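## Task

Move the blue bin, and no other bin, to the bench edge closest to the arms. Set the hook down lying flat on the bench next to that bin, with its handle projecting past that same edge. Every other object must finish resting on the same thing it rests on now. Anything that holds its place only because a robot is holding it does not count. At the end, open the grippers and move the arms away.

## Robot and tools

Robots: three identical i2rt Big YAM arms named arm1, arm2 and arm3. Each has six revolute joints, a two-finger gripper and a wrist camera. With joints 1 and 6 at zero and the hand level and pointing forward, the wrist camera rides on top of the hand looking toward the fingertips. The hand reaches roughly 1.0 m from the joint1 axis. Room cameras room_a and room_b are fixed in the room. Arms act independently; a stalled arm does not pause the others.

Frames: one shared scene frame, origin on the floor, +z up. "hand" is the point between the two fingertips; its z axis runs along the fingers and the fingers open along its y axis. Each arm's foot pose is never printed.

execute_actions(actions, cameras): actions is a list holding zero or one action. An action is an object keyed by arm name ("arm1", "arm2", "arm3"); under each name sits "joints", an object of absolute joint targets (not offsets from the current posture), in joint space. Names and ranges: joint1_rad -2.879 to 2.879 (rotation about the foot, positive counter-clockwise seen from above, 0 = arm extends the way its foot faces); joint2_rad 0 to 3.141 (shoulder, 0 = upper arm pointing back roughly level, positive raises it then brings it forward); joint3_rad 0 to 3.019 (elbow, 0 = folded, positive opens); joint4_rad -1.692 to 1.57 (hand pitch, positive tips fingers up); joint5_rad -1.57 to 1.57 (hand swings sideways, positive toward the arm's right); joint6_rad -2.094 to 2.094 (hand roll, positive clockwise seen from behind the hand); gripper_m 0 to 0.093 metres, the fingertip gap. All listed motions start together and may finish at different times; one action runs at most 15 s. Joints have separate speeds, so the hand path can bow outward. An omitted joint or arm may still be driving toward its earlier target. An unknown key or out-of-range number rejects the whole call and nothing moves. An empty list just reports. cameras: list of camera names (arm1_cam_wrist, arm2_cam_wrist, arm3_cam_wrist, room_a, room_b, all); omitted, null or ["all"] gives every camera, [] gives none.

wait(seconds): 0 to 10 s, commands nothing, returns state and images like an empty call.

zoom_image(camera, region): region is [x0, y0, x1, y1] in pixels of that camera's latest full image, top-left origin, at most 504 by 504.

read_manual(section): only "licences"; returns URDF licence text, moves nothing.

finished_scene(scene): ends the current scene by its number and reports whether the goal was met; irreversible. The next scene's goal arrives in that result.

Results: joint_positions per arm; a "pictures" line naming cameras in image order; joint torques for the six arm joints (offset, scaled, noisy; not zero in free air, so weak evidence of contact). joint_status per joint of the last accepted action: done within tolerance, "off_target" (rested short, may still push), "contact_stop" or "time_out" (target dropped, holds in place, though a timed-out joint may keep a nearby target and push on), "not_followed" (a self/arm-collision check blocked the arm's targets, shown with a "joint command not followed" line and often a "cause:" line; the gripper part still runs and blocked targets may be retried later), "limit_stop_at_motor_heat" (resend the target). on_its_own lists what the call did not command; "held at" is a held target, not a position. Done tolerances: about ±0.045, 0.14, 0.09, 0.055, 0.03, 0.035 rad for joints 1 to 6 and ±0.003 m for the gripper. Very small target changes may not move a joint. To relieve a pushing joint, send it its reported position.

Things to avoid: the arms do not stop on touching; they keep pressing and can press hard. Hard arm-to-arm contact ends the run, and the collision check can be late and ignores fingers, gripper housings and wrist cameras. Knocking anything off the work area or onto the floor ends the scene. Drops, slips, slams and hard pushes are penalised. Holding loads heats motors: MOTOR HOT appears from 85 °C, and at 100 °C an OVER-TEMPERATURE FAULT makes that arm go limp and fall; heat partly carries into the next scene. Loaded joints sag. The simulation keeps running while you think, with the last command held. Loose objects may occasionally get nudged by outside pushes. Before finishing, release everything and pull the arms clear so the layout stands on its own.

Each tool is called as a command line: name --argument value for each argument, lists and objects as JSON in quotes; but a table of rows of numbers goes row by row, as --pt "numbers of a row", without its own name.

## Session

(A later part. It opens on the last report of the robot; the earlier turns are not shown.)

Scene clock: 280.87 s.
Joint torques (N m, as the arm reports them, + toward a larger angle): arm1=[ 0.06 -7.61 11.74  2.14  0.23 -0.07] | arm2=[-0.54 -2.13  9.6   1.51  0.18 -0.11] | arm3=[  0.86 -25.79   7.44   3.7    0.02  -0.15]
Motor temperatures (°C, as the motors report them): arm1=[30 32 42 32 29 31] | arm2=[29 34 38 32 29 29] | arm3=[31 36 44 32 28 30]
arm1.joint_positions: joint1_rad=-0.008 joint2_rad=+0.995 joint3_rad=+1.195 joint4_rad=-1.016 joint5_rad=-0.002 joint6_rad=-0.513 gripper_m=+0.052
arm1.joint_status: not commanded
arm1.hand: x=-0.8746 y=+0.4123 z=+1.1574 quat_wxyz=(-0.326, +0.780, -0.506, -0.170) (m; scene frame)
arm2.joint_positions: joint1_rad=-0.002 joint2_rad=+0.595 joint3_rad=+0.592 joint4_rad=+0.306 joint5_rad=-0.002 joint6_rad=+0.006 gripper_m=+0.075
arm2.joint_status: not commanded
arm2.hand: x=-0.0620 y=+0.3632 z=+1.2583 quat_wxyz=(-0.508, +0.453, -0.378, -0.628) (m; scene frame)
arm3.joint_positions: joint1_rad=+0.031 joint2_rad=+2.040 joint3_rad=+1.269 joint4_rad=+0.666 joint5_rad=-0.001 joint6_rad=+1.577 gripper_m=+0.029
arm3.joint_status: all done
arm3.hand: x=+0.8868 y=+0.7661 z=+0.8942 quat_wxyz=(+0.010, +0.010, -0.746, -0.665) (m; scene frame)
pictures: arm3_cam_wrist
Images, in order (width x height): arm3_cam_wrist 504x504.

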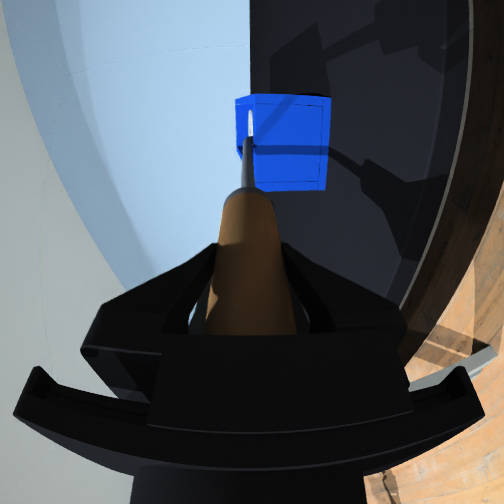

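execute_actions --actions '[{"arm3":{"joints":{"joint2_rad":1.88,"joint3_rad":1.075,"joint4_rad":0.795}}}]' --cameras '[]'

execute_actions --actions '[{"arm3":{"joints":{"joint2_rad":1.775,"joint3_rad":0.89,"joint4_rad":0.875}}}]' --cameras '["arm3_cam_wrist"]'

execute_actions --actions '[{"arm3":{"joints":{"joint2_rad":1.67,"joint3_rad":0.715,"joint4_rad":0.945}}}]' --cameras '["arm3_cam_wrist","room_a","room_b"]'

zoom_image --camera "room_a" --region '[40, 210, 180, 330]'

Scene clock: 287.83 s.
Joint torques (N m, as the arm reports them, + toward a larger angle): arm1=[ 0.1  -7.5  11.88  2.2   0.16 -0.03] | arm2=[-0.69 -2.    9.67  1.54  0.18 -0.11] | arm3=[  0.63 -23.     7.18   3.91   0.01  -0.16]
Motor temperatures (°C, as the motors report them): arm1=[30 32 42 32 29 31] | arm2=[29 34 39 32 29 29] | arm3=[31 36 43 32 28 30]
arm1.joint_positions: joint1_rad=-0.008 joint2_rad=+0.995 joint3_rad=+1.195 joint4_rad=-1.016 joint5_rad=-0.002 joint6_rad=-0.513 gripper_m=+0.052
arm1.joint_status: not commanded
arm1.hand: x=-0.8746 y=+0.4123 z=+1.1574 quat_wxyz=(-0.326, +0.780, -0.506, -0.170) (m; scene frame)
arm2.joint_positions: joint1_rad=-0.002 joint2_rad=+0.595 joint3_rad=+0.592 joint4_rad=+0.306 joint5_rad=-0.002 joint6_rad=+0.006 gripper_m=+0.075
arm2.joint_status: not commanded
arm2.hand: x=-0.0620 y=+0.3632 z=+1.2583 quat_wxyz=(-0.508, +0.453, -0.378, -0.628) (m; scene frame)
arm3.joint_positions: joint1_rad=+0.031 joint2_rad=+1.928 joint3_rad=+1.067 joint4_rad=+0.751 joint5_rad=-0.001 joint6_rad=+1.577 gripper_m=+0.029
arm3.joint_status: all done
arm3.hand: x=+0.8885 y=+0.7051 z=+0.8941 quat_wxyz=(+0.010, +0.010, -0.748, -0.664) (m; scene frame)
pictures: none
No camera images: the call's "cameras" was empty. Leave "cameras" out to get every camera's image.

Scene clock: 288.67 s.
Joint torques (N m, as the arm reports them, + toward a larger angle): arm1=[ 0.16 -7.44 11.81  2.08  0.2  -0.06] | arm2=[-0.52 -2.22  9.61  1.48  0.18 -0.1 ] | arm3=[  0.8  -20.18   6.86   4.01   0.02  -0.17]
Motor temperatures (°C, as the motors report them): arm1=[30 32 42 32 29 31] | arm2=[29 34 39 32 29 29] | arm3=[31 36 43 32 28 30]
arm1.joint_positions: joint1_rad=-0.008 joint2_rad=+0.995 joint3_rad=+1.195 joint4_rad=-1.016 joint5_rad=-0.002 joint6_rad=-0.513 gripper_m=+0.052
arm1.joint_status: not commanded
arm1.hand: x=-0.8746 y=+0.4123 z=+1.1574 quat_wxyz=(-0.326, +0.780, -0.506, -0.170) (m; scene frame)
arm2.joint_positions: joint1_rad=-0.002 joint2_rad=+0.595 joint3_rad=+0.592 joint4_rad=+0.306 joint5_rad=-0.002 joint6_rad=+0.006 gripper_m=+0.075
arm2.joint_status: not commanded
arm2.hand: x=-0.0620 y=+0.3632 z=+1.2583 quat_wxyz=(-0.508, +0.453, -0.378, -0.628) (m; scene frame)
arm3.joint_positions: joint1_rad=+0.031 joint2_rad=+1.821 joint3_rad=+0.879 joint4_rad=+0.827 joint5_rad=-0.001 joint6_rad=+1.577 gripper_m=+0.029
arm3.joint_status: all done
arm3.hand: x=+0.8902 y=+0.6443 z=+0.8936 quat_wxyz=(+0.010, +0.010, -0.749, -0.662) (m; scene frame)
pictures: arm3_cam_wrist
Images, in order (width x height): arm3_cam_wrist 504x504.

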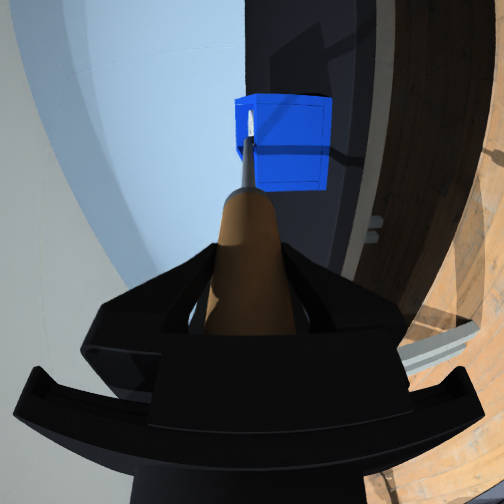

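Scene clock: 289.47 s.
Joint torques (N m, as the arm reports them, + toward a larger angle): arm1=[ 0.1  -7.21 11.71  2.05  0.15 -0.05] | arm2=[-0.46 -1.96  9.63  1.48  0.18 -0.1 ] | arm3=[  0.57 -17.47   6.52   4.14   0.    -0.15]
Motor temperatures (°C, as the motors report them): arm1=[30 32 42 32 29 31] | arm2=[29 34 39 32 29 29] | arm3=[31 36 42 32 28 30]
arm1.joint_positions: joint1_rad=-0.008 joint2_rad=+0.995 joint3_rad=+1.195 joint4_rad=-1.016 joint5_rad=-0.002 joint6_rad=-0.513 gripper_m=+0.052
arm1.joint_status: not commanded
arm1.hand: x=-0.8746 y=+0.4123 z=+1.1574 quat_wxyz=(-0.326, +0.780, -0.506, -0.170) (m; scene frame)
arm2.joint_positions: joint1_rad=-0.002 joint2_rad=+0.595 joint3_rad=+0.592 joint4_rad=+0.306 joint5_rad=-0.002 joint6_rad=+0.006 gripper_m=+0.075
arm2.joint_status: not commanded
arm2.hand: x=-0.0620 y=+0.3632 z=+1.2583 quat_wxyz=(-0.508, +0.453, -0.378, -0.628) (m; scene frame)
arm3.joint_positions: joint1_rad=+0.031 joint2_rad=+1.711 joint3_rad=+0.703 joint4_rad=+0.895 joint5_rad=-0.001 joint6_rad=+1.577 gripper_m=+0.029
arm3.joint_status: all done
arm3.hand: x=+0.8920 y=+0.5841 z=+0.8958 quat_wxyz=(+0.010, +0.010, -0.749, -0.663) (m; scene frame)
pictures: arm3_cam_wrist, room_a, room_b
Images, in order (width x height): arm3_cam_wrist 504x504, room_a 504x504, room_b 504x504.

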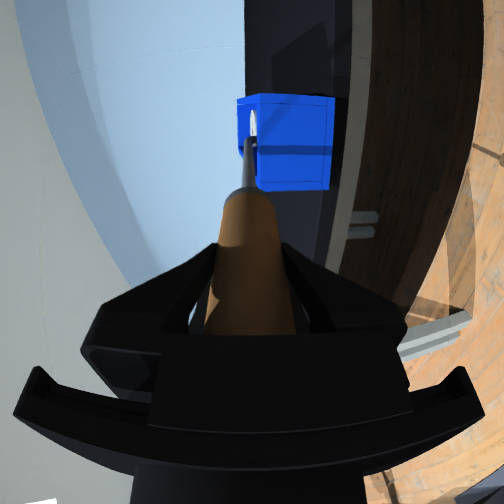

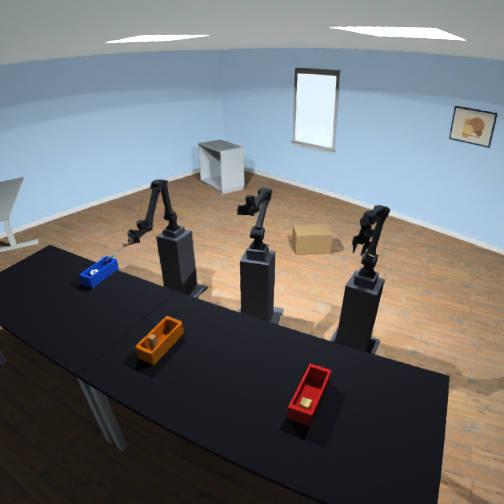

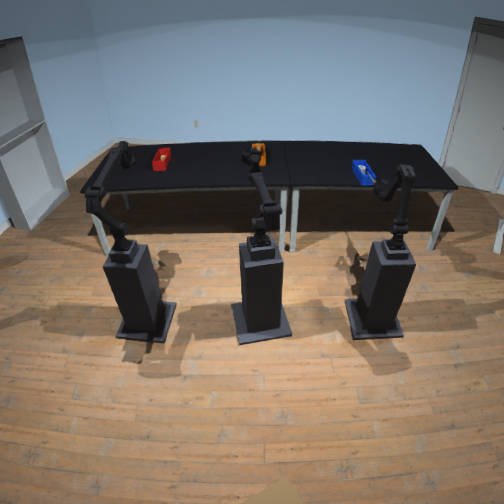

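Region (40, 210, 180, 330) of room_a's 504x504 image, scaled by 3.600, with more detail than that image has; it fills the top 432 rows of this view, and the rest is white.

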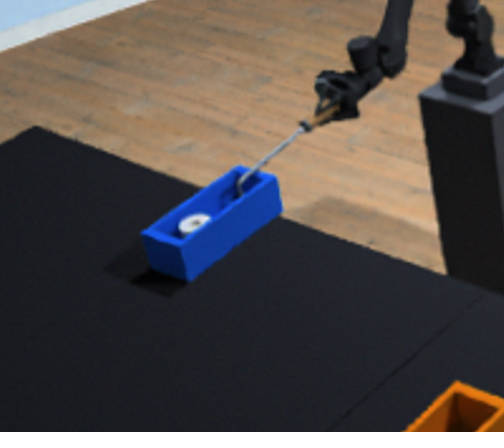

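execute_actions --actions '[{"arm3":{"joints":{"joint2_rad":1.612,"joint3_rad":0.62,"joint4_rad":0.98}}}]' --cameras '["arm3_cam_wrist","room_b"]'

zoom_image --camera "arm3_cam_wrist" --region '[220, 60, 400, 240]'

Scene clock: 296.00 s.
Joint torques (N m, as the arm reports them, + toward a larger angle): arm1=[-0.79 -7.78 11.67  2.32  0.21 -0.06] | arm2=[-0.59 -2.03  9.62  1.48  0.18 -0.11] | arm3=[  0.83 -16.14   6.3    4.09   0.    -0.15]
Motor temperatures (°C, as the motors report them): arm1=[30 31 42 32 29 31] | arm2=[29 34 39 32 29 29] | arm3=[31 35 41 32 28 30]
arm1.joint_positions: joint1_rad=-0.008 joint2_rad=+0.995 joint3_rad=+1.195 joint4_rad=-1.016 joint5_rad=-0.002 joint6_rad=-0.513 gripper_m=+0.052
arm1.joint_status: not commanded
arm1.hand: x=-0.8746 y=+0.4123 z=+1.1574 quat_wxyz=(-0.326, +0.780, -0.506, -0.170) (m; scene frame)
arm2.joint_positions: joint1_rad=-0.002 joint2_rad=+0.595 joint3_rad=+0.592 joint4_rad=+0.306 joint5_rad=-0.002 joint6_rad=+0.006 gripper_m=+0.075
arm2.joint_status: not commanded
arm2.hand: x=-0.0620 y=+0.3632 z=+1.2583 quat_wxyz=(-0.508, +0.453, -0.378, -0.628) (m; scene frame)
arm3.joint_positions: joint1_rad=+0.031 joint2_rad=+1.653 joint3_rad=+0.607 joint4_rad=+0.931 joint5_rad=-0.001 joint6_rad=+1.577 gripper_m=+0.029
arm3.joint_status: all done
arm3.hand: x=+0.8929 y=+0.5504 z=+0.8946 quat_wxyz=(+0.010, +0.010, -0.749, -0.662) (m; scene frame)
pictures: arm3_cam_wrist, room_b
Images, in order (width x height): arm3_cam_wrist 504x504, room_b 504x504.

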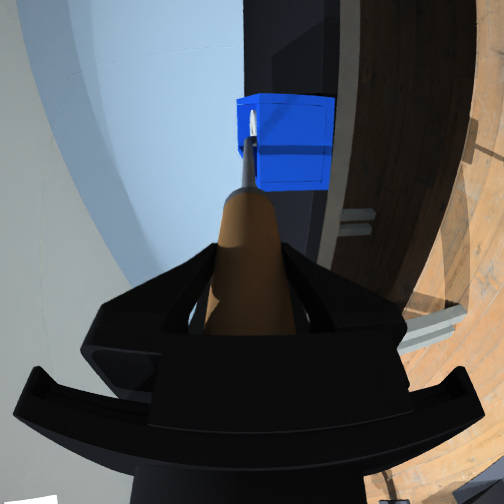

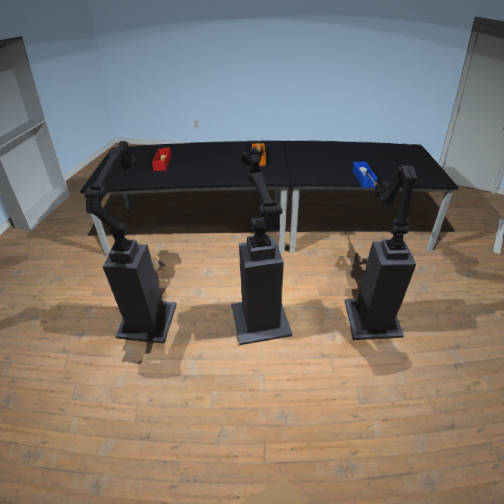

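Region (220, 60, 400, 240) of arm3_cam_wrist's 504x504 image, scaled by 2.800, with more detail than that image has.

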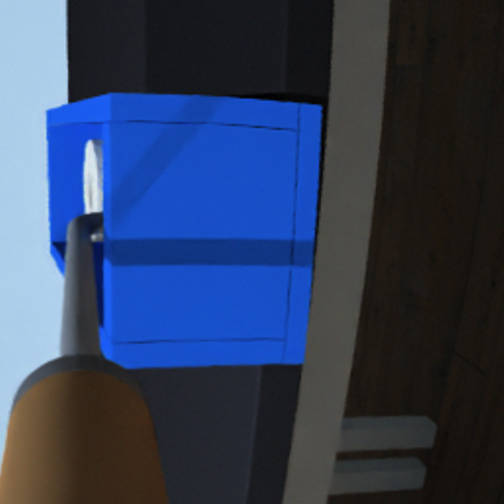

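execute_actions --actions '[{"arm3":{"joints":{"joint3_rad":0.78,"joint4_rad":1.0}}}]' --cameras '[]'

execute_actions --actions '[{"arm3":{"joints":{"joint3_rad":0.9,"joint4_rad":1.2}}}]' --cameras '["arm3_cam_wrist","room_a"]'

Scene clock: 303.73 s.
Joint torques (N m, as the arm reports them, + toward a larger angle): arm1=[-0.03 -8.03 11.79  2.07  0.23 -0.11] | arm2=[-0.64 -1.93  9.58  1.47  0.17 -0.11] | arm3=[  0.67 -16.61  10.72   3.93   0.    -0.16]
Motor temperatures (°C, as the motors report them): arm1=[30 31 42 32 29 31] | arm2=[29 34 39 32 29 29] | arm3=[31 35 41 32 28 30]
arm1.joint_positions: joint1_rad=-0.008 joint2_rad=+0.995 joint3_rad=+1.195 joint4_rad=-1.016 joint5_rad=-0.002 joint6_rad=-0.513 gripper_m=+0.052
arm1.joint_status: not commanded
arm1.hand: x=-0.8746 y=+0.4123 z=+1.1574 quat_wxyz=(-0.326, +0.780, -0.506, -0.170) (m; scene frame)
arm2.joint_positions: joint1_rad=-0.002 joint2_rad=+0.595 joint3_rad=+0.592 joint4_rad=+0.306 joint5_rad=-0.002 joint6_rad=+0.006 gripper_m=+0.075
arm2.joint_status: not commanded
arm2.hand: x=-0.0620 y=+0.3632 z=+1.2583 quat_wxyz=(-0.508, +0.453, -0.378, -0.628) (m; scene frame)
arm3.joint_positions: joint1_rad=+0.031 joint2_rad=+1.651 joint3_rad=+0.725 joint4_rad=+0.957 joint5_rad=-0.001 joint6_rad=+1.577 gripper_m=+0.029
arm3.joint_status: all done
arm3.hand: x=+0.8915 y=+0.5899 z=+0.9556 quat_wxyz=(+0.011, +0.009, -0.699, -0.715) (m; scene frame)
pictures: none
No camera images: the call's "cameras" was empty. Leave "cameras" out to get every camera's image.

Scene clock: 304.73 s.
Joint torques (N m, as the arm reports them, + toward a larger angle): arm1=[ 0.05 -7.53 11.81  2.25  0.17 -0.05] | arm2=[-0.53 -2.06  9.58  1.49  0.18 -0.1 ] | arm3=[  0.73 -18.09  11.4    3.51  -0.02  -0.15]
Motor temperatures (°C, as the motors report them): arm1=[30 31 42 32 29 31] | arm2=[29 34 39 32 29 29] | arm3=[31 35 41 32 28 30]
arm1.joint_positions: joint1_rad=-0.008 joint2_rad=+0.995 joint3_rad=+1.195 joint4_rad=-1.016 joint5_rad=-0.002 joint6_rad=-0.513 gripper_m=+0.052
arm1.joint_status: not commanded
arm1.hand: x=-0.8746 y=+0.4123 z=+1.1574 quat_wxyz=(-0.326, +0.780, -0.506, -0.170) (m; scene frame)
arm2.joint_positions: joint1_rad=-0.002 joint2_rad=+0.595 joint3_rad=+0.592 joint4_rad=+0.306 joint5_rad=-0.002 joint6_rad=+0.006 gripper_m=+0.075
arm2.joint_status: not commanded
arm2.hand: x=-0.0620 y=+0.3632 z=+1.2583 quat_wxyz=(-0.508, +0.453, -0.378, -0.628) (m; scene frame)
arm3.joint_positions: joint1_rad=+0.031 joint2_rad=+1.646 joint3_rad=+0.842 joint4_rad=+1.159 joint5_rad=-0.001 joint6_rad=+1.577 gripper_m=+0.029
arm3.joint_status: all done
arm3.hand: x=+0.8906 y=+0.6091 z=+1.0638 quat_wxyz=(+0.013, +0.008, -0.575, -0.818) (m; scene frame)
pictures: arm3_cam_wrist, room_a
Images, in order (width x height): arm3_cam_wrist 504x504, room_a 504x504.

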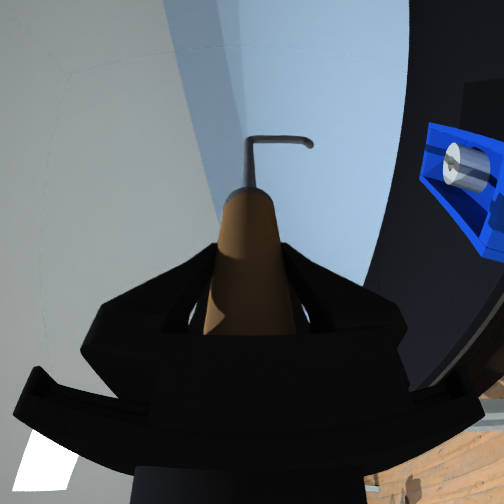

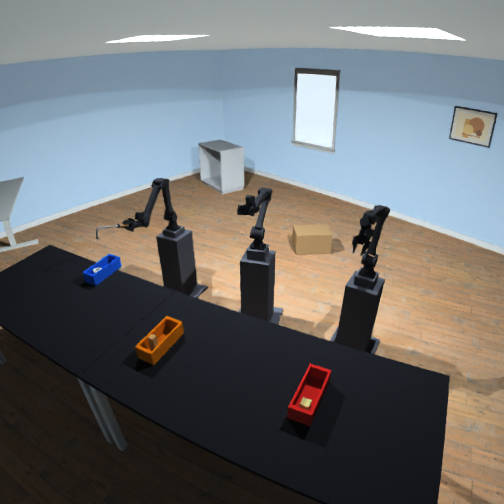

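execute_actions --actions '[{"arm3":{"joints":{"joint1_rad":-0.25,"joint5_rad":-0.249,"joint3_rad":1.41,"joint2_rad":1.85,"joint4_rad":0.86}}}]' --cameras '[]'

execute_actions --actions '[{"arm3":{"joints":{"joint2_rad":2.10}}}]' --cameras '["arm3_cam_wrist","room_a"]'

Scene clock: 313.27 s.
Joint torques (N m, as the arm reports them, + toward a larger angle): arm1=[ 0.3  -8.06 11.73  2.24  0.19 -0.07] | arm2=[-0.57 -2.05  9.64  1.52  0.18 -0.11] | arm3=[  2.01 -23.99  14.51   3.36   0.08  -0.13]
Motor temperatures (°C, as the motors report them): arm1=[30 31 42 32 29 31] | arm2=[29 33 39 32 29 29] | arm3=[31 34 42 32 28 30]
arm1.joint_positions: joint1_rad=-0.008 joint2_rad=+0.995 joint3_rad=+1.195 joint4_rad=-1.016 joint5_rad=-0.002 joint6_rad=-0.513 gripper_m=+0.052
arm1.joint_status: not commanded
arm1.hand: x=-0.8746 y=+0.4123 z=+1.1574 quat_wxyz=(-0.326, +0.780, -0.506, -0.170) (m; scene frame)
arm2.joint_positions: joint1_rad=-0.002 joint2_rad=+0.595 joint3_rad=+0.592 joint4_rad=+0.306 joint5_rad=-0.002 joint6_rad=+0.006 gripper_m=+0.075
arm2.joint_status: not commanded
arm2.hand: x=-0.0620 y=+0.3632 z=+1.2583 quat_wxyz=(-0.508, +0.453, -0.378, -0.628) (m; scene frame)
arm3.joint_positions: joint1_rad=-0.256 joint2_rad=+1.894 joint3_rad=+1.332 joint4_rad=+0.827 joint5_rad=-0.251 joint6_rad=+1.577 gripper_m=+0.029
arm3.joint_status: all done
arm3.hand: x=+1.0616 y=+0.7433 z=+1.0770 quat_wxyz=(-0.025, +0.021, -0.614, -0.789) (m; scene frame)
pictures: none
No camera images: the call's "cameras" was empty. Leave "cameras" out to get every camera's image.

Scene clock: 314.57 s.
Joint torques (N m, as the arm reports them, + toward a larger angle): arm1=[-0.25 -7.55 11.98  2.18  0.21 -0.06] | arm2=[-0.61 -2.    9.61  1.52  0.18 -0.11] | arm3=[  1.26 -27.96  11.69   3.2    0.01  -0.16]
Motor temperatures (°C, as the motors report them): arm1=[30 31 42 32 29 31] | arm2=[29 33 39 32 29 29] | arm3=[31 34 42 32 28 30]
arm1.joint_positions: joint1_rad=-0.008 joint2_rad=+0.995 joint3_rad=+1.195 joint4_rad=-1.016 joint5_rad=-0.002 joint6_rad=-0.513 gripper_m=+0.052
arm1.joint_status: not commanded
arm1.hand: x=-0.8746 y=+0.4123 z=+1.1574 quat_wxyz=(-0.326, +0.780, -0.506, -0.170) (m; scene frame)
arm2.joint_positions: joint1_rad=-0.002 joint2_rad=+0.595 joint3_rad=+0.592 joint4_rad=+0.306 joint5_rad=-0.002 joint6_rad=+0.006 gripper_m=+0.075
arm2.joint_status: not commanded
arm2.hand: x=-0.0620 y=+0.3632 z=+1.2583 quat_wxyz=(-0.508, +0.453, -0.378, -0.628) (m; scene frame)
arm3.joint_positions: joint1_rad=-0.256 joint2_rad=+2.159 joint3_rad=+1.351 joint4_rad=+0.833 joint5_rad=-0.250 joint6_rad=+1.577 gripper_m=+0.029
arm3.joint_status: all done
arm3.hand: x=+1.0705 y=+0.7717 z=+0.8880 quat_wxyz=(-0.004, -0.001, -0.701, -0.713) (m; scene frame)
pictures: arm3_cam_wrist, room_a
Images, in order (width x height): arm3_cam_wrist 504x504, room_a 504x504.

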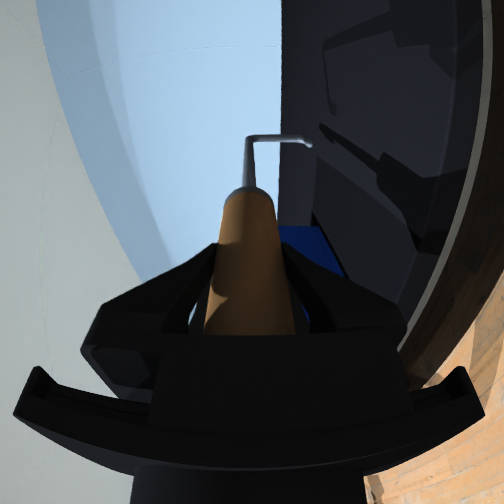

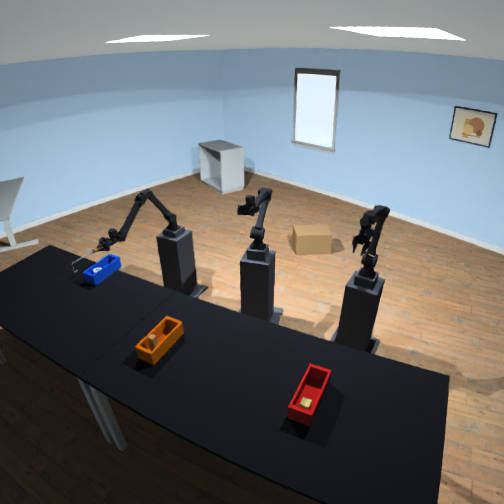

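execute_actions --actions '[{"arm3":{"joints":{"joint6_rad":0,"joint2_rad":2.17,"joint3_rad":1.44,"joint4_rad":0.92}}}]' --cameras '["arm3_cam_wrist"]'

execute_actions --actions '[{"arm3":{"joints":{"joint2_rad":2.33,"joint4_rad":1.03}}}]' --cameras '["arm3_cam_wrist","room_a"]'

Scene clock: 321.60 s.
Joint torques (N m, as the arm reports them, + toward a larger angle): arm1=[ 0.43 -7.74 11.86  2.25  0.19 -0.04] | arm2=[-0.52 -1.97  9.59  1.47  0.18 -0.1 ] | arm3=[  1.85 -27.07  12.8    4.15   0.03  -0.11]
Motor temperatures (°C, as the motors report them): arm1=[30 31 42 32 29 31] | arm2=[29 33 39 32 29 29] | arm3=[31 35 43 32 28 30]
arm1.joint_positions: joint1_rad=-0.008 joint2_rad=+0.995 joint3_rad=+1.195 joint4_rad=-1.016 joint5_rad=-0.002 joint6_rad=-0.513 gripper_m=+0.052
arm1.joint_status: not commanded
arm1.hand: x=-0.8746 y=+0.4123 z=+1.1574 quat_wxyz=(-0.326, +0.780, -0.506, -0.170) (m; scene frame)
arm2.joint_positions: joint1_rad=-0.002 joint2_rad=+0.595 joint3_rad=+0.592 joint4_rad=+0.306 joint5_rad=-0.002 joint6_rad=+0.006 gripper_m=+0.075
arm2.joint_status: not commanded
arm2.hand: x=-0.0620 y=+0.3632 z=+1.2583 quat_wxyz=(-0.508, +0.453, -0.378, -0.628) (m; scene frame)
arm3.joint_positions: joint1_rad=-0.256 joint2_rad=+2.220 joint3_rad=+1.364 joint4_rad=+0.870 joint5_rad=-0.250 joint6_rad=+0.012 gripper_m=+0.029
arm3.joint_status: all done
arm3.hand: x=+1.0714 y=+0.7742 z=+0.8559 quat_wxyz=(-0.502, +0.495, -0.502, -0.500) (m; scene frame)
pictures: arm3_cam_wrist
Images, in order (width x height): arm3_cam_wrist 504x504.

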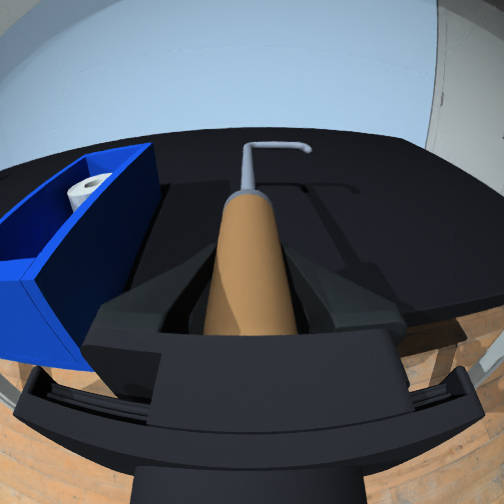

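Scene clock: 322.57 s.
Joint torques (N m, as the arm reports them, + toward a larger angle): arm1=[-0.37 -7.48 11.93  2.14  0.16 -0.06] | arm2=[-0.57 -2.02  9.6   1.51  0.17 -0.1 ] | arm3=[  1.77 -26.12  10.11   2.94  -0.05  -0.1 ]
Motor temperatures (°C, as the motors report them): arm1=[30 31 42 32 29 31] | arm2=[29 33 39 32 29 29] | arm3=[31 35 43 32 28 30]
arm1.joint_positions: joint1_rad=-0.008 joint2_rad=+0.995 joint3_rad=+1.195 joint4_rad=-1.016 joint5_rad=-0.002 joint6_rad=-0.513 gripper_m=+0.052
arm1.joint_status: not commanded
arm1.hand: x=-0.8746 y=+0.4123 z=+1.1574 quat_wxyz=(-0.326, +0.780, -0.506, -0.170) (m; scene frame)
arm2.joint_positions: joint1_rad=-0.002 joint2_rad=+0.595 joint3_rad=+0.592 joint4_rad=+0.306 joint5_rad=-0.002 joint6_rad=+0.006 gripper_m=+0.075
arm2.joint_status: not commanded
arm2.hand: x=-0.0620 y=+0.3632 z=+1.2583 quat_wxyz=(-0.508, +0.453, -0.378, -0.628) (m; scene frame)
arm3.joint_positions: joint1_rad=-0.256 joint2_rad=+2.369 joint3_rad=+1.387 joint4_rad=+1.007 joint5_rad=-0.248 joint6_rad=+0.009 gripper_m=+0.029
arm3.joint_status: all done
arm3.hand: x=+1.0713 y=+0.7707 z=+0.7846 quat_wxyz=(-0.507, +0.494, -0.498, -0.501) (m; scene frame)
pictures: arm3_cam_wrist, room_a
Images, in order (width x height): arm3_cam_wrist 504x504, room_a 504x504.

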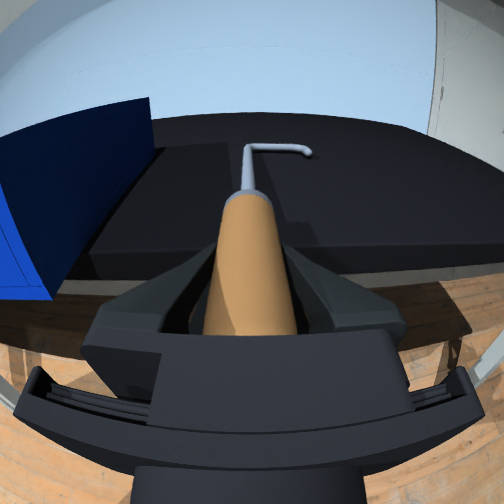

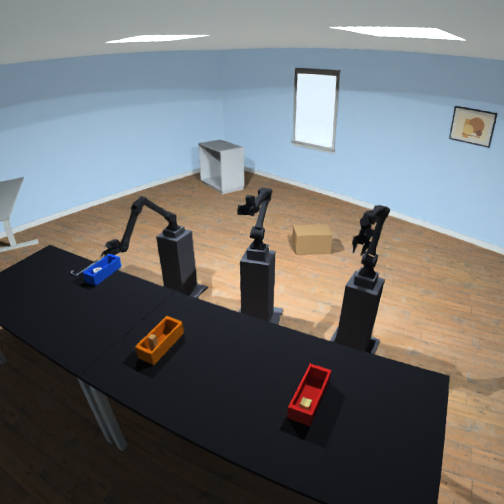

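execute_actions --actions '[{"arm3":{"joints":{"joint2_rad":2.365,"joint4_rad":1.05}}}]' --cameras '[]'

execute_actions --actions '[{"arm3":{"joints":{"gripper_m":0.065}}}]' --cameras '["arm3_cam_wrist"]'

Scene clock: 334.93 s.
Joint torques (N m, as the arm reports them, + toward a larger angle): arm1=[ 0.07 -7.75 11.9   2.26  0.18 -0.06] | arm2=[-0.62 -2.13  9.58  1.48  0.18 -0.11] | arm3=[  1.89 -23.46  10.09   3.47  -0.06  -0.11]
Motor temperatures (°C, as the motors report them): arm1=[30 31 42 32 29 31] | arm2=[29 33 39 32 29 29] | arm3=[31 35 43 32 28 30]
arm1.joint_positions: joint1_rad=-0.008 joint2_rad=+0.995 joint3_rad=+1.195 joint4_rad=-1.016 joint5_rad=-0.002 joint6_rad=-0.513 gripper_m=+0.052
arm1.joint_status: not commanded
arm1.hand: x=-0.8746 y=+0.4123 z=+1.1574 quat_wxyz=(-0.326, +0.780, -0.506, -0.170) (m; scene frame)
arm2.joint_positions: joint1_rad=-0.002 joint2_rad=+0.595 joint3_rad=+0.592 joint4_rad=+0.306 joint5_rad=-0.002 joint6_rad=+0.006 gripper_m=+0.075
arm2.joint_status: not commanded
arm2.hand: x=-0.0620 y=+0.3632 z=+1.2583 quat_wxyz=(-0.508, +0.453, -0.378, -0.628) (m; scene frame)
arm3.joint_positions: joint1_rad=-0.256 joint2_rad=+2.373 joint3_rad=+1.387 joint4_rad=+1.017 joint5_rad=-0.248 joint6_rad=+0.009 gripper_m=+0.029
arm3.joint_status: all done
arm3.hand: x=+1.0711 y=+0.7702 z=+0.7831 quat_wxyz=(-0.508, +0.493, -0.497, -0.502) (m; scene frame)
pictures: none
No camera images: the call's "cameras" was empty. Leave "cameras" out to get every camera's image.

Scene clock: 335.60 s.
Joint torques (N m, as the arm reports them, + toward a larger angle): arm1=[ 0.11 -7.29 12.01  2.25  0.16 -0.05] | arm2=[-0.49 -2.15  9.64  1.5   0.18 -0.1 ] | arm3=[  1.91 -23.64   9.25   2.8   -0.03  -0.08]
Motor temperatures (°C, as the motors report them): arm1=[30 31 42 32 29 31] | arm2=[29 33 39 32 29 29] | arm3=[31 35 43 32 28 30]
arm1.joint_positions: joint1_rad=-0.008 joint2_rad=+0.995 joint3_rad=+1.195 joint4_rad=-1.016 joint5_rad=-0.002 joint6_rad=-0.513 gripper_m=+0.052
arm1.joint_status: not commanded
arm1.hand: x=-0.8746 y=+0.4123 z=+1.1574 quat_wxyz=(-0.326, +0.780, -0.506, -0.170) (m; scene frame)
arm2.joint_positions: joint1_rad=-0.002 joint2_rad=+0.595 joint3_rad=+0.592 joint4_rad=+0.306 joint5_rad=-0.002 joint6_rad=+0.006 gripper_m=+0.075
arm2.joint_status: not commanded
arm2.hand: x=-0.0620 y=+0.3632 z=+1.2583 quat_wxyz=(-0.508, +0.453, -0.378, -0.628) (m; scene frame)
arm3.joint_positions: joint1_rad=-0.256 joint2_rad=+2.373 joint3_rad=+1.397 joint4_rad=+1.032 joint5_rad=-0.248 joint6_rad=+0.008 gripper_m=+0.065
arm3.joint_status: all done
arm3.hand: x=+1.0718 y=+0.7732 z=+0.7913 quat_wxyz=(-0.516, +0.489, -0.489, -0.506) (m; scene frame)
pictures: arm3_cam_wrist
Images, in order (width x height): arm3_cam_wrist 504x504.

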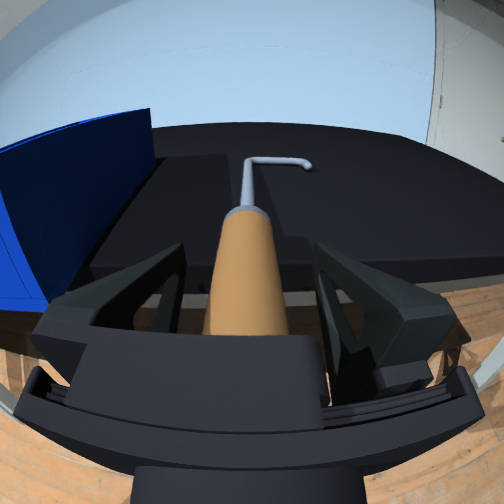

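execute_actions --actions '[{"arm3":{"joints":{"joint2_rad":2.1}}}]' --cameras '["arm3_cam_wrist","room_b","room_a"]'

zoom_image --camera "room_b" --region '[330, 140, 430, 210]'

Scene clock: 342.23 s.
Joint torques (N m, as the arm reports them, + toward a larger angle): arm1=[ 0.46 -7.77 11.94  2.23  0.17 -0.05] | arm2=[-0.64 -2.11  9.62  1.49  0.18 -0.1 ] | arm3=[  2.13 -23.74   9.03   1.92   0.02  -0.08]
Motor temperatures (°C, as the motors report them): arm1=[30 31 42 32 29 31] | arm2=[29 33 39 32 29 29] | arm3=[31 35 42 32 28 30]
arm1.joint_positions: joint1_rad=-0.008 joint2_rad=+0.995 joint3_rad=+1.195 joint4_rad=-1.016 joint5_rad=-0.002 joint6_rad=-0.513 gripper_m=+0.052
arm1.joint_status: not commanded
arm1.hand: x=-0.8746 y=+0.4123 z=+1.1574 quat_wxyz=(-0.326, +0.780, -0.506, -0.170) (m; scene frame)
arm2.joint_positions: joint1_rad=-0.002 joint2_rad=+0.595 joint3_rad=+0.592 joint4_rad=+0.306 joint5_rad=-0.002 joint6_rad=+0.006 gripper_m=+0.075
arm2.joint_status: not commanded
arm2.hand: x=-0.0620 y=+0.3632 z=+1.2583 quat_wxyz=(-0.508, +0.453, -0.378, -0.628) (m; scene frame)
arm3.joint_positions: joint1_rad=-0.256 joint2_rad=+2.112 joint3_rad=+1.418 joint4_rad=+1.046 joint5_rad=-0.248 joint6_rad=+0.008 gripper_m=+0.065
arm3.joint_status: all done
arm3.hand: x=+1.0707 y=+0.7743 z=+1.0083 quat_wxyz=(-0.598, +0.429, -0.391, -0.552) (m; scene frame)
pictures: arm3_cam_wrist, room_a, room_b
Images, in order (width x height): arm3_cam_wrist 504x504, room_a 504x504, room_b 504x504.

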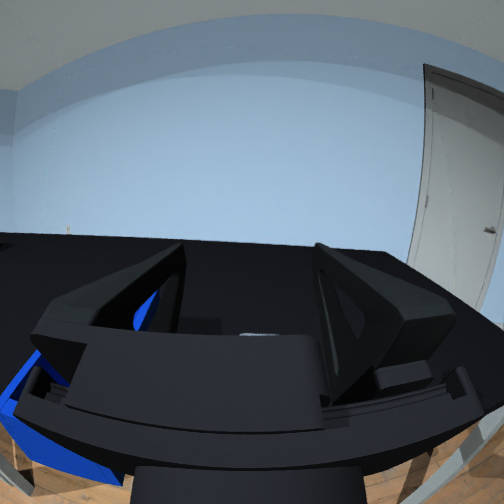

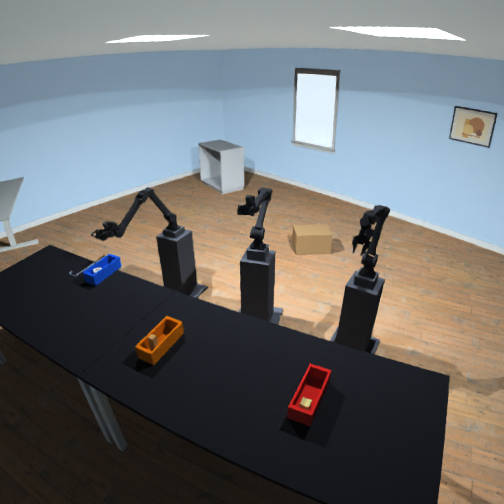

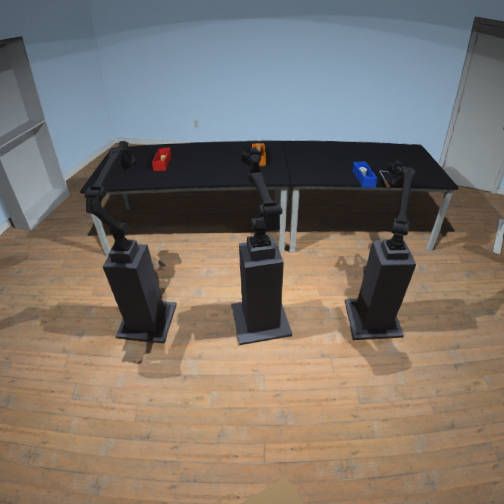

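Region (330, 140, 430, 210) of room_b's 504x504 image, scaled by 5.040, with more detail than that image has; it fills the top 353 rows of this view, and the rest is white.

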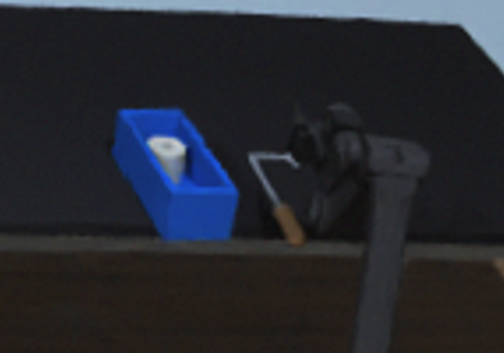

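execute_actions --actions '[{"arm3":{"joints":{"joint1_rad":-0.1,"joint2_rad":1.75,"joint3_rad":1.65,"joint4_rad":0.2,"joint5_rad":0}}}]' --cameras '[]'

execute_actions --actions '[{"arm3":{"joints":{"joint4_rad":-0.9}}}]' --cameras '["arm3_cam_wrist"]'

Scene clock: 349.33 s.
Joint torques (N m, as the arm reports them, + toward a larger angle): arm1=[-0.25 -7.71 11.75  2.22  0.17 -0.08] | arm2=[-0.59 -1.99  9.6   1.53  0.17 -0.1 ] | arm3=[  0.43 -22.7   10.02   2.15   0.06  -0.07]
Motor temperatures (°C, as the motors report them): arm1=[30 31 42 32 29 31] | arm2=[29 33 39 32 29 29] | arm3=[31 35 42 32 28 30]
arm1.joint_positions: joint1_rad=-0.008 joint2_rad=+0.995 joint3_rad=+1.195 joint4_rad=-1.016 joint5_rad=-0.002 joint6_rad=-0.513 gripper_m=+0.052
arm1.joint_status: not commanded
arm1.hand: x=-0.8746 y=+0.4123 z=+1.1574 quat_wxyz=(-0.326, +0.780, -0.506, -0.170) (m; scene frame)
arm2.joint_positions: joint1_rad=-0.002 joint2_rad=+0.595 joint3_rad=+0.592 joint4_rad=+0.306 joint5_rad=-0.002 joint6_rad=+0.006 gripper_m=+0.075
arm2.joint_status: not commanded
arm2.hand: x=-0.0620 y=+0.3632 z=+1.2583 quat_wxyz=(-0.508, +0.453, -0.378, -0.628) (m; scene frame)
arm3.joint_positions: joint1_rad=-0.090 joint2_rad=+1.773 joint3_rad=+1.639 joint4_rad=+0.199 joint5_rad=-0.002 joint6_rad=+0.006 gripper_m=+0.065
arm3.joint_status: all done
arm3.hand: x=+0.9800 y=+0.7819 z=+1.2020 quat_wxyz=(-0.536, +0.463, -0.507, -0.491) (m; scene frame)
pictures: none
No camera images: the call's "cameras" was empty. Leave "cameras" out to get every camera's image.

Scene clock: 350.93 s.
Joint torques (N m, as the arm reports them, + toward a larger angle): arm1=[ 0.07 -7.93 11.9   2.18  0.18 -0.07] | arm2=[-0.63 -1.95  9.61  1.5   0.18 -0.1 ] | arm3=[  0.5  -21.54   9.71   1.15   0.06  -0.06]
Motor temperatures (°C, as the motors report them): arm1=[30 31 42 32 29 31] | arm2=[29 33 39 32 29 29] | arm3=[31 35 42 32 28 30]
arm1.joint_positions: joint1_rad=-0.008 joint2_rad=+0.995 joint3_rad=+1.195 joint4_rad=-1.016 joint5_rad=-0.002 joint6_rad=-0.513 gripper_m=+0.052
arm1.joint_status: not commanded
arm1.hand: x=-0.8746 y=+0.4123 z=+1.1574 quat_wxyz=(-0.326, +0.780, -0.506, -0.170) (m; scene frame)
arm2.joint_positions: joint1_rad=-0.002 joint2_rad=+0.595 joint3_rad=+0.592 joint4_rad=+0.306 joint5_rad=-0.002 joint6_rad=+0.006 gripper_m=+0.075
arm2.joint_status: not commanded
arm2.hand: x=-0.0620 y=+0.3632 z=+1.2583 quat_wxyz=(-0.508, +0.453, -0.378, -0.628) (m; scene frame)
arm3.joint_positions: joint1_rad=-0.090 joint2_rad=+1.772 joint3_rad=+1.639 joint4_rad=-0.894 joint5_rad=-0.002 joint6_rad=+0.006 gripper_m=+0.065
arm3.joint_status: all done
arm3.hand: x=+0.9700 y=+0.6619 z=+0.9771 quat_wxyz=(-0.196, +0.648, -0.714, -0.178) (m; scene frame)
pictures: arm3_cam_wrist
Images, in order (width x height): arm3_cam_wrist 504x504.

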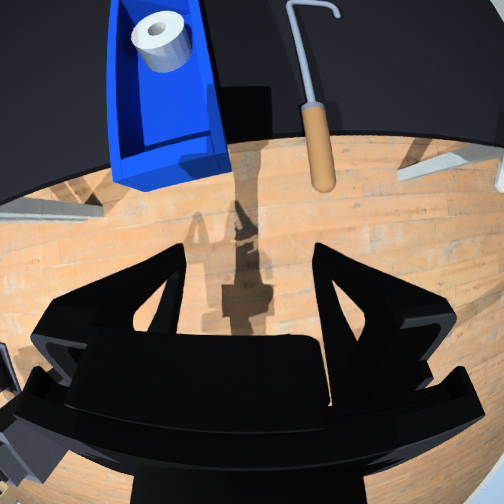

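execute_actions --actions '[{"arm3":{"joints":{"joint1_rad":0.03,"joint2_rad":1.85,"joint3_rad":0.98,"joint4_rad":0.9,"gripper_m":0.03}}}]' --cameras '[]'

execute_actions --actions '[{"arm3":{"joints":{"joint2_rad":2.115,"joint4_rad":1.15}}}]' --cameras '["arm3_cam_wrist"]'

Scene clock: 360.90 s.
Joint torques (N m, as the arm reports them, + toward a larger angle): arm1=[-0.03 -7.6  11.84  2.18  0.22 -0.02] | arm2=[-0.5  -2.03  9.61  1.49  0.18 -0.1 ] | arm3=[  0.5  -18.87   6.11   2.8    0.01  -0.07]
Motor temperatures (°C, as the motors report them): arm1=[30 31 42 32 29 31] | arm2=[29 33 39 32 29 29] | arm3=[31 35 42 32 28 30]
arm1.joint_positions: joint1_rad=-0.008 joint2_rad=+0.995 joint3_rad=+1.195 joint4_rad=-1.016 joint5_rad=-0.002 joint6_rad=-0.513 gripper_m=+0.052
arm1.joint_status: not commanded
arm1.hand: x=-0.8746 y=+0.4123 z=+1.1574 quat_wxyz=(-0.326, +0.780, -0.506, -0.170) (m; scene frame)
arm2.joint_positions: joint1_rad=-0.002 joint2_rad=+0.595 joint3_rad=+0.592 joint4_rad=+0.306 joint5_rad=-0.002 joint6_rad=+0.006 gripper_m=+0.075
arm2.joint_status: not commanded
arm2.hand: x=-0.0620 y=+0.3632 z=+1.2583 quat_wxyz=(-0.508, +0.453, -0.378, -0.628) (m; scene frame)
arm3.joint_positions: joint1_rad=+0.042 joint2_rad=+1.868 joint3_rad=+0.982 joint4_rad=+0.881 joint5_rad=-0.001 joint6_rad=+0.006 gripper_m=+0.030
arm3.joint_status: all done
arm3.hand: x=+0.8813 y=+0.6793 z=+0.9255 quat_wxyz=(-0.486, +0.513, -0.494, -0.507) (m; scene frame)
pictures: none
No camera images: the call's "cameras" was empty. Leave "cameras" out to get every camera's image.

Scene clock: 362.13 s.
Joint torques (N m, as the arm reports them, + toward a larger angle): arm1=[-0.23 -8.01 11.69  2.03  0.17 -0.07] | arm2=[-0.58 -1.95  9.6   1.53  0.18 -0.1 ] | arm3=[  0.59 -20.12   4.84   2.75   0.01  -0.06]
Motor temperatures (°C, as the motors report them): arm1=[30 31 42 32 29 31] | arm2=[29 33 39 32 29 29] | arm3=[31 35 42 32 28 30]
arm1.joint_positions: joint1_rad=-0.008 joint2_rad=+0.995 joint3_rad=+1.195 joint4_rad=-1.016 joint5_rad=-0.002 joint6_rad=-0.513 gripper_m=+0.052
arm1.joint_status: not commanded
arm1.hand: x=-0.8746 y=+0.4123 z=+1.1574 quat_wxyz=(-0.326, +0.780, -0.506, -0.170) (m; scene frame)
arm2.joint_positions: joint1_rad=-0.002 joint2_rad=+0.595 joint3_rad=+0.592 joint4_rad=+0.306 joint5_rad=-0.002 joint6_rad=+0.006 gripper_m=+0.075
arm2.joint_status: not commanded
arm2.hand: x=-0.0620 y=+0.3632 z=+1.2583 quat_wxyz=(-0.508, +0.453, -0.378, -0.628) (m; scene frame)
arm3.joint_positions: joint1_rad=+0.042 joint2_rad=+2.137 joint3_rad=+0.974 joint4_rad=+1.132 joint5_rad=-0.001 joint6_rad=+0.006 gripper_m=+0.030
arm3.joint_status: all done
arm3.hand: x=+0.8820 y=+0.6727 z=+0.8056 quat_wxyz=(-0.480, +0.519, -0.500, -0.500) (m; scene frame)
pictures: arm3_cam_wrist
Images, in order (width x height): arm3_cam_wrist 504x504.

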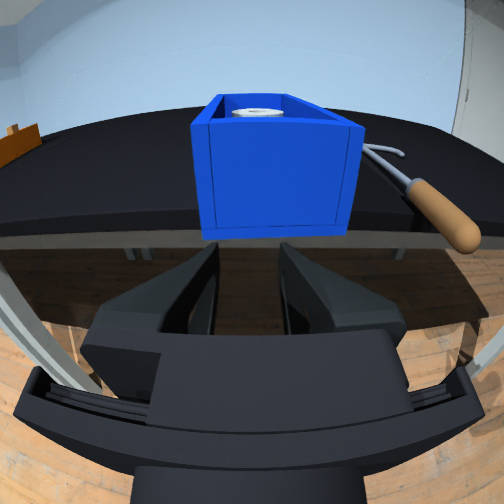

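execute_actions --actions '[{"arm3":{"joints":{"joint1_rad":0.005,"joint2_rad":2.18,"joint3_rad":1.2,"joint4_rad":1.05}}}]' --cameras '[]'

execute_actions --actions '[{"arm3":{"joints":{"joint2_rad":2.24,"joint3_rad":1.34,"joint4_rad":0.965}}}]' --cameras '["arm3_cam_wrist","room_b"]'

Scene clock: 370.77 s.
Joint torques (N m, as the arm reports them, + toward a larger angle): arm1=[-0.18 -7.51 11.8   2.26  0.19 -0.06] | arm2=[-0.47 -2.12  9.6   1.49  0.17 -0.11] | arm3=[  0.96 -21.96   7.89   1.94   0.01  -0.07]
Motor temperatures (°C, as the motors report them): arm1=[30 31 42 32 29 31] | arm2=[29 33 39 32 29 29] | arm3=[31 35 41 32 28 30]
arm1.joint_positions: joint1_rad=-0.008 joint2_rad=+0.995 joint3_rad=+1.195 joint4_rad=-1.016 joint5_rad=-0.002 joint6_rad=-0.513 gripper_m=+0.052
arm1.joint_status: not commanded
arm1.hand: x=-0.8746 y=+0.4123 z=+1.1574 quat_wxyz=(-0.326, +0.780, -0.506, -0.170) (m; scene frame)
arm2.joint_positions: joint1_rad=-0.002 joint2_rad=+0.595 joint3_rad=+0.592 joint4_rad=+0.306 joint5_rad=-0.002 joint6_rad=+0.006 gripper_m=+0.075
arm2.joint_status: not commanded
arm2.hand: x=-0.0620 y=+0.3632 z=+1.2583 quat_wxyz=(-0.508, +0.453, -0.378, -0.628) (m; scene frame)
arm3.joint_positions: joint1_rad=+0.013 joint2_rad=+2.194 joint3_rad=+1.170 joint4_rad=+1.053 joint5_rad=-0.001 joint6_rad=+0.006 gripper_m=+0.030
arm3.joint_status: all done
arm3.hand: x=+0.9009 y=+0.7362 z=+0.8287 quat_wxyz=(-0.502, +0.497, -0.492, -0.509) (m; scene frame)
pictures: none
No camera images: the call's "cameras" was empty. Leave "cameras" out to get every camera's image.

Scene clock: 371.57 s.
Joint torques (N m, as the arm reports them, + toward a larger angle): arm1=[ 0.77 -7.57 11.84  2.13  0.18 -0.06] | arm2=[-0.46 -2.03  9.63  1.51  0.18 -0.1 ] | arm3=[  0.63 -22.6    9.7    1.82   0.    -0.07]
Motor temperatures (°C, as the motors report them): arm1=[30 31 42 32 29 31] | arm2=[29 33 39 32 29 29] | arm3=[31 35 41 32 28 30]
arm1.joint_positions: joint1_rad=-0.008 joint2_rad=+0.995 joint3_rad=+1.195 joint4_rad=-1.016 joint5_rad=-0.002 joint6_rad=-0.513 gripper_m=+0.052
arm1.joint_status: not commanded
arm1.hand: x=-0.8746 y=+0.4123 z=+1.1574 quat_wxyz=(-0.326, +0.780, -0.506, -0.170) (m; scene frame)
arm2.joint_positions: joint1_rad=-0.002 joint2_rad=+0.595 joint3_rad=+0.592 joint4_rad=+0.306 joint5_rad=-0.002 joint6_rad=+0.006 gripper_m=+0.075
arm2.joint_status: not commanded
arm2.hand: x=-0.0620 y=+0.3632 z=+1.2583 quat_wxyz=(-0.508, +0.453, -0.378, -0.628) (m; scene frame)
arm3.joint_positions: joint1_rad=+0.013 joint2_rad=+2.248 joint3_rad=+1.294 joint4_rad=+0.969 joint5_rad=-0.001 joint6_rad=+0.006 gripper_m=+0.030
arm3.joint_status: all done
arm3.hand: x=+0.9006 y=+0.7726 z=+0.8242 quat_wxyz=(-0.498, +0.501, -0.496, -0.505) (m; scene frame)
pictures: arm3_cam_wrist, room_b
Images, in order (width x height): arm3_cam_wrist 504x504, room_b 504x504.

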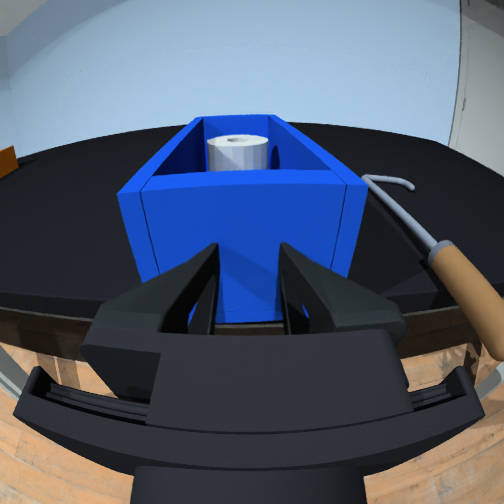

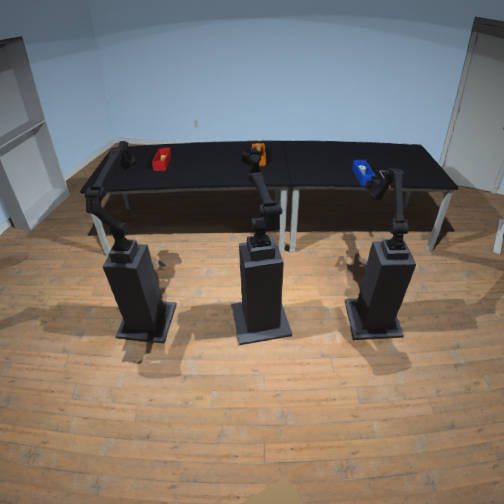

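execute_actions --actions '[{"arm3":{"joints":{"joint2_rad":2.27,"joint3_rad":1.40,"joint4_rad":0.93}}}]' --cameras '["arm3_cam_wrist"]'

execute_actions --actions '[{"arm3":{"joints":{"joint2_rad":1.9,"joint3_rad":0.8,"joint4_rad":1.05}}}]' --cameras '["arm3_cam_wrist","room_b"]'

Scene clock: 376.17 s.
Joint torques (N m, as the arm reports them, + toward a larger angle): arm1=[ 0.21 -7.34 11.71  2.24  0.19 -0.07] | arm2=[-0.53 -2.06  9.58  1.49  0.17 -0.11] | arm3=[  0.72 -22.58  10.26   1.8    0.    -0.06]
Motor temperatures (°C, as the motors report them): arm1=[30 31 43 32 29 31] | arm2=[29 33 40 32 29 29] | arm3=[31 35 41 32 28 30]
arm1.joint_positions: joint1_rad=-0.008 joint2_rad=+0.995 joint3_rad=+1.195 joint4_rad=-1.016 joint5_rad=-0.002 joint6_rad=-0.513 gripper_m=+0.052
arm1.joint_status: not commanded
arm1.hand: x=-0.8746 y=+0.4123 z=+1.1574 quat_wxyz=(-0.326, +0.780, -0.506, -0.170) (m; scene frame)
arm2.joint_positions: joint1_rad=-0.002 joint2_rad=+0.595 joint3_rad=+0.592 joint4_rad=+0.306 joint5_rad=-0.002 joint6_rad=+0.006 gripper_m=+0.075
arm2.joint_status: not commanded
arm2.hand: x=-0.0620 y=+0.3632 z=+1.2583 quat_wxyz=(-0.508, +0.453, -0.378, -0.628) (m; scene frame)
arm3.joint_positions: joint1_rad=+0.013 joint2_rad=+2.271 joint3_rad=+1.351 joint4_rad=+0.935 joint5_rad=-0.001 joint6_rad=+0.006 gripper_m=+0.030
arm3.joint_status: all done
arm3.hand: x=+0.9004 y=+0.7887 z=+0.8247 quat_wxyz=(-0.498, +0.501, -0.496, -0.505) (m; scene frame)
pictures: arm3_cam_wrist
Images, in order (width x height): arm3_cam_wrist 504x504.

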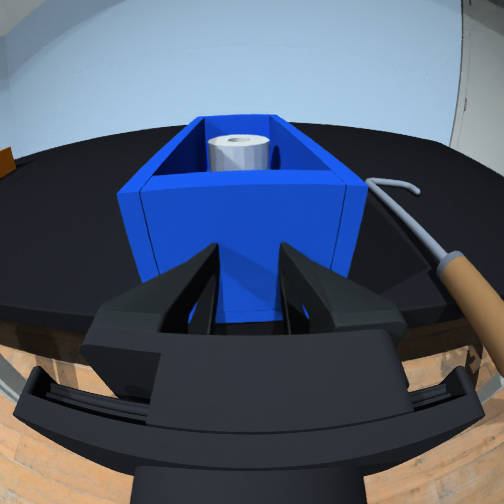

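Scene clock: 377.57 s.
Joint torques (N m, as the arm reports them, + toward a larger angle): arm1=[ 0.22 -7.69 11.97  2.22  0.22 -0.11] | arm2=[-0.56 -1.96  9.61  1.51  0.18 -0.1 ] | arm3=[  0.79 -17.65   5.04   2.36   0.01  -0.08]
Motor temperatures (°C, as the motors report them): arm1=[30 31 43 32 29 31] | arm2=[29 33 40 32 29 29] | arm3=[31 35 41 32 28 30]
arm1.joint_positions: joint1_rad=-0.008 joint2_rad=+0.995 joint3_rad=+1.195 joint4_rad=-1.016 joint5_rad=-0.002 joint6_rad=-0.513 gripper_m=+0.052
arm1.joint_status: not commanded
arm1.hand: x=-0.8746 y=+0.4123 z=+1.1574 quat_wxyz=(-0.326, +0.780, -0.506, -0.170) (m; scene frame)
arm2.joint_positions: joint1_rad=-0.002 joint2_rad=+0.595 joint3_rad=+0.592 joint4_rad=+0.306 joint5_rad=-0.002 joint6_rad=+0.006 gripper_m=+0.075
arm2.joint_status: not commanded
arm2.hand: x=-0.0620 y=+0.3632 z=+1.2583 quat_wxyz=(-0.508, +0.453, -0.378, -0.628) (m; scene frame)
arm3.joint_positions: joint1_rad=+0.013 joint2_rad=+1.913 joint3_rad=+0.797 joint4_rad=+1.043 joint5_rad=-0.001 joint6_rad=+0.006 gripper_m=+0.030
arm3.joint_status: all done
arm3.hand: x=+0.9021 y=+0.6198 z=+0.8534 quat_wxyz=(-0.476, +0.523, -0.518, -0.482) (m; scene frame)
pictures: arm3_cam_wrist, room_b
Images, in order (width x height): arm3_cam_wrist 504x504, room_b 504x504.

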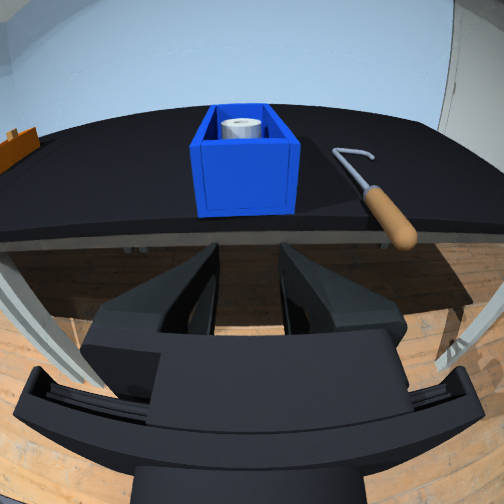

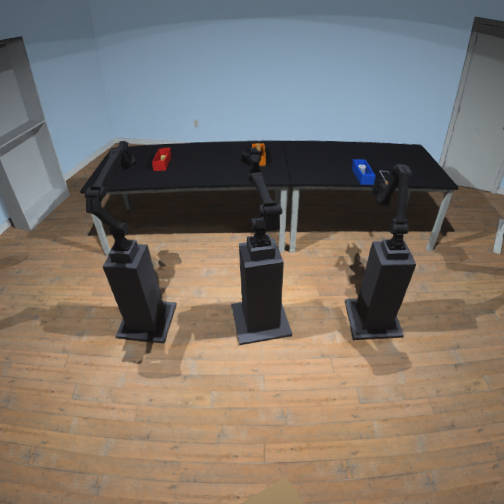

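Flush with the edge now.

finished_scene --scene 2

The scene is finished: the task was done.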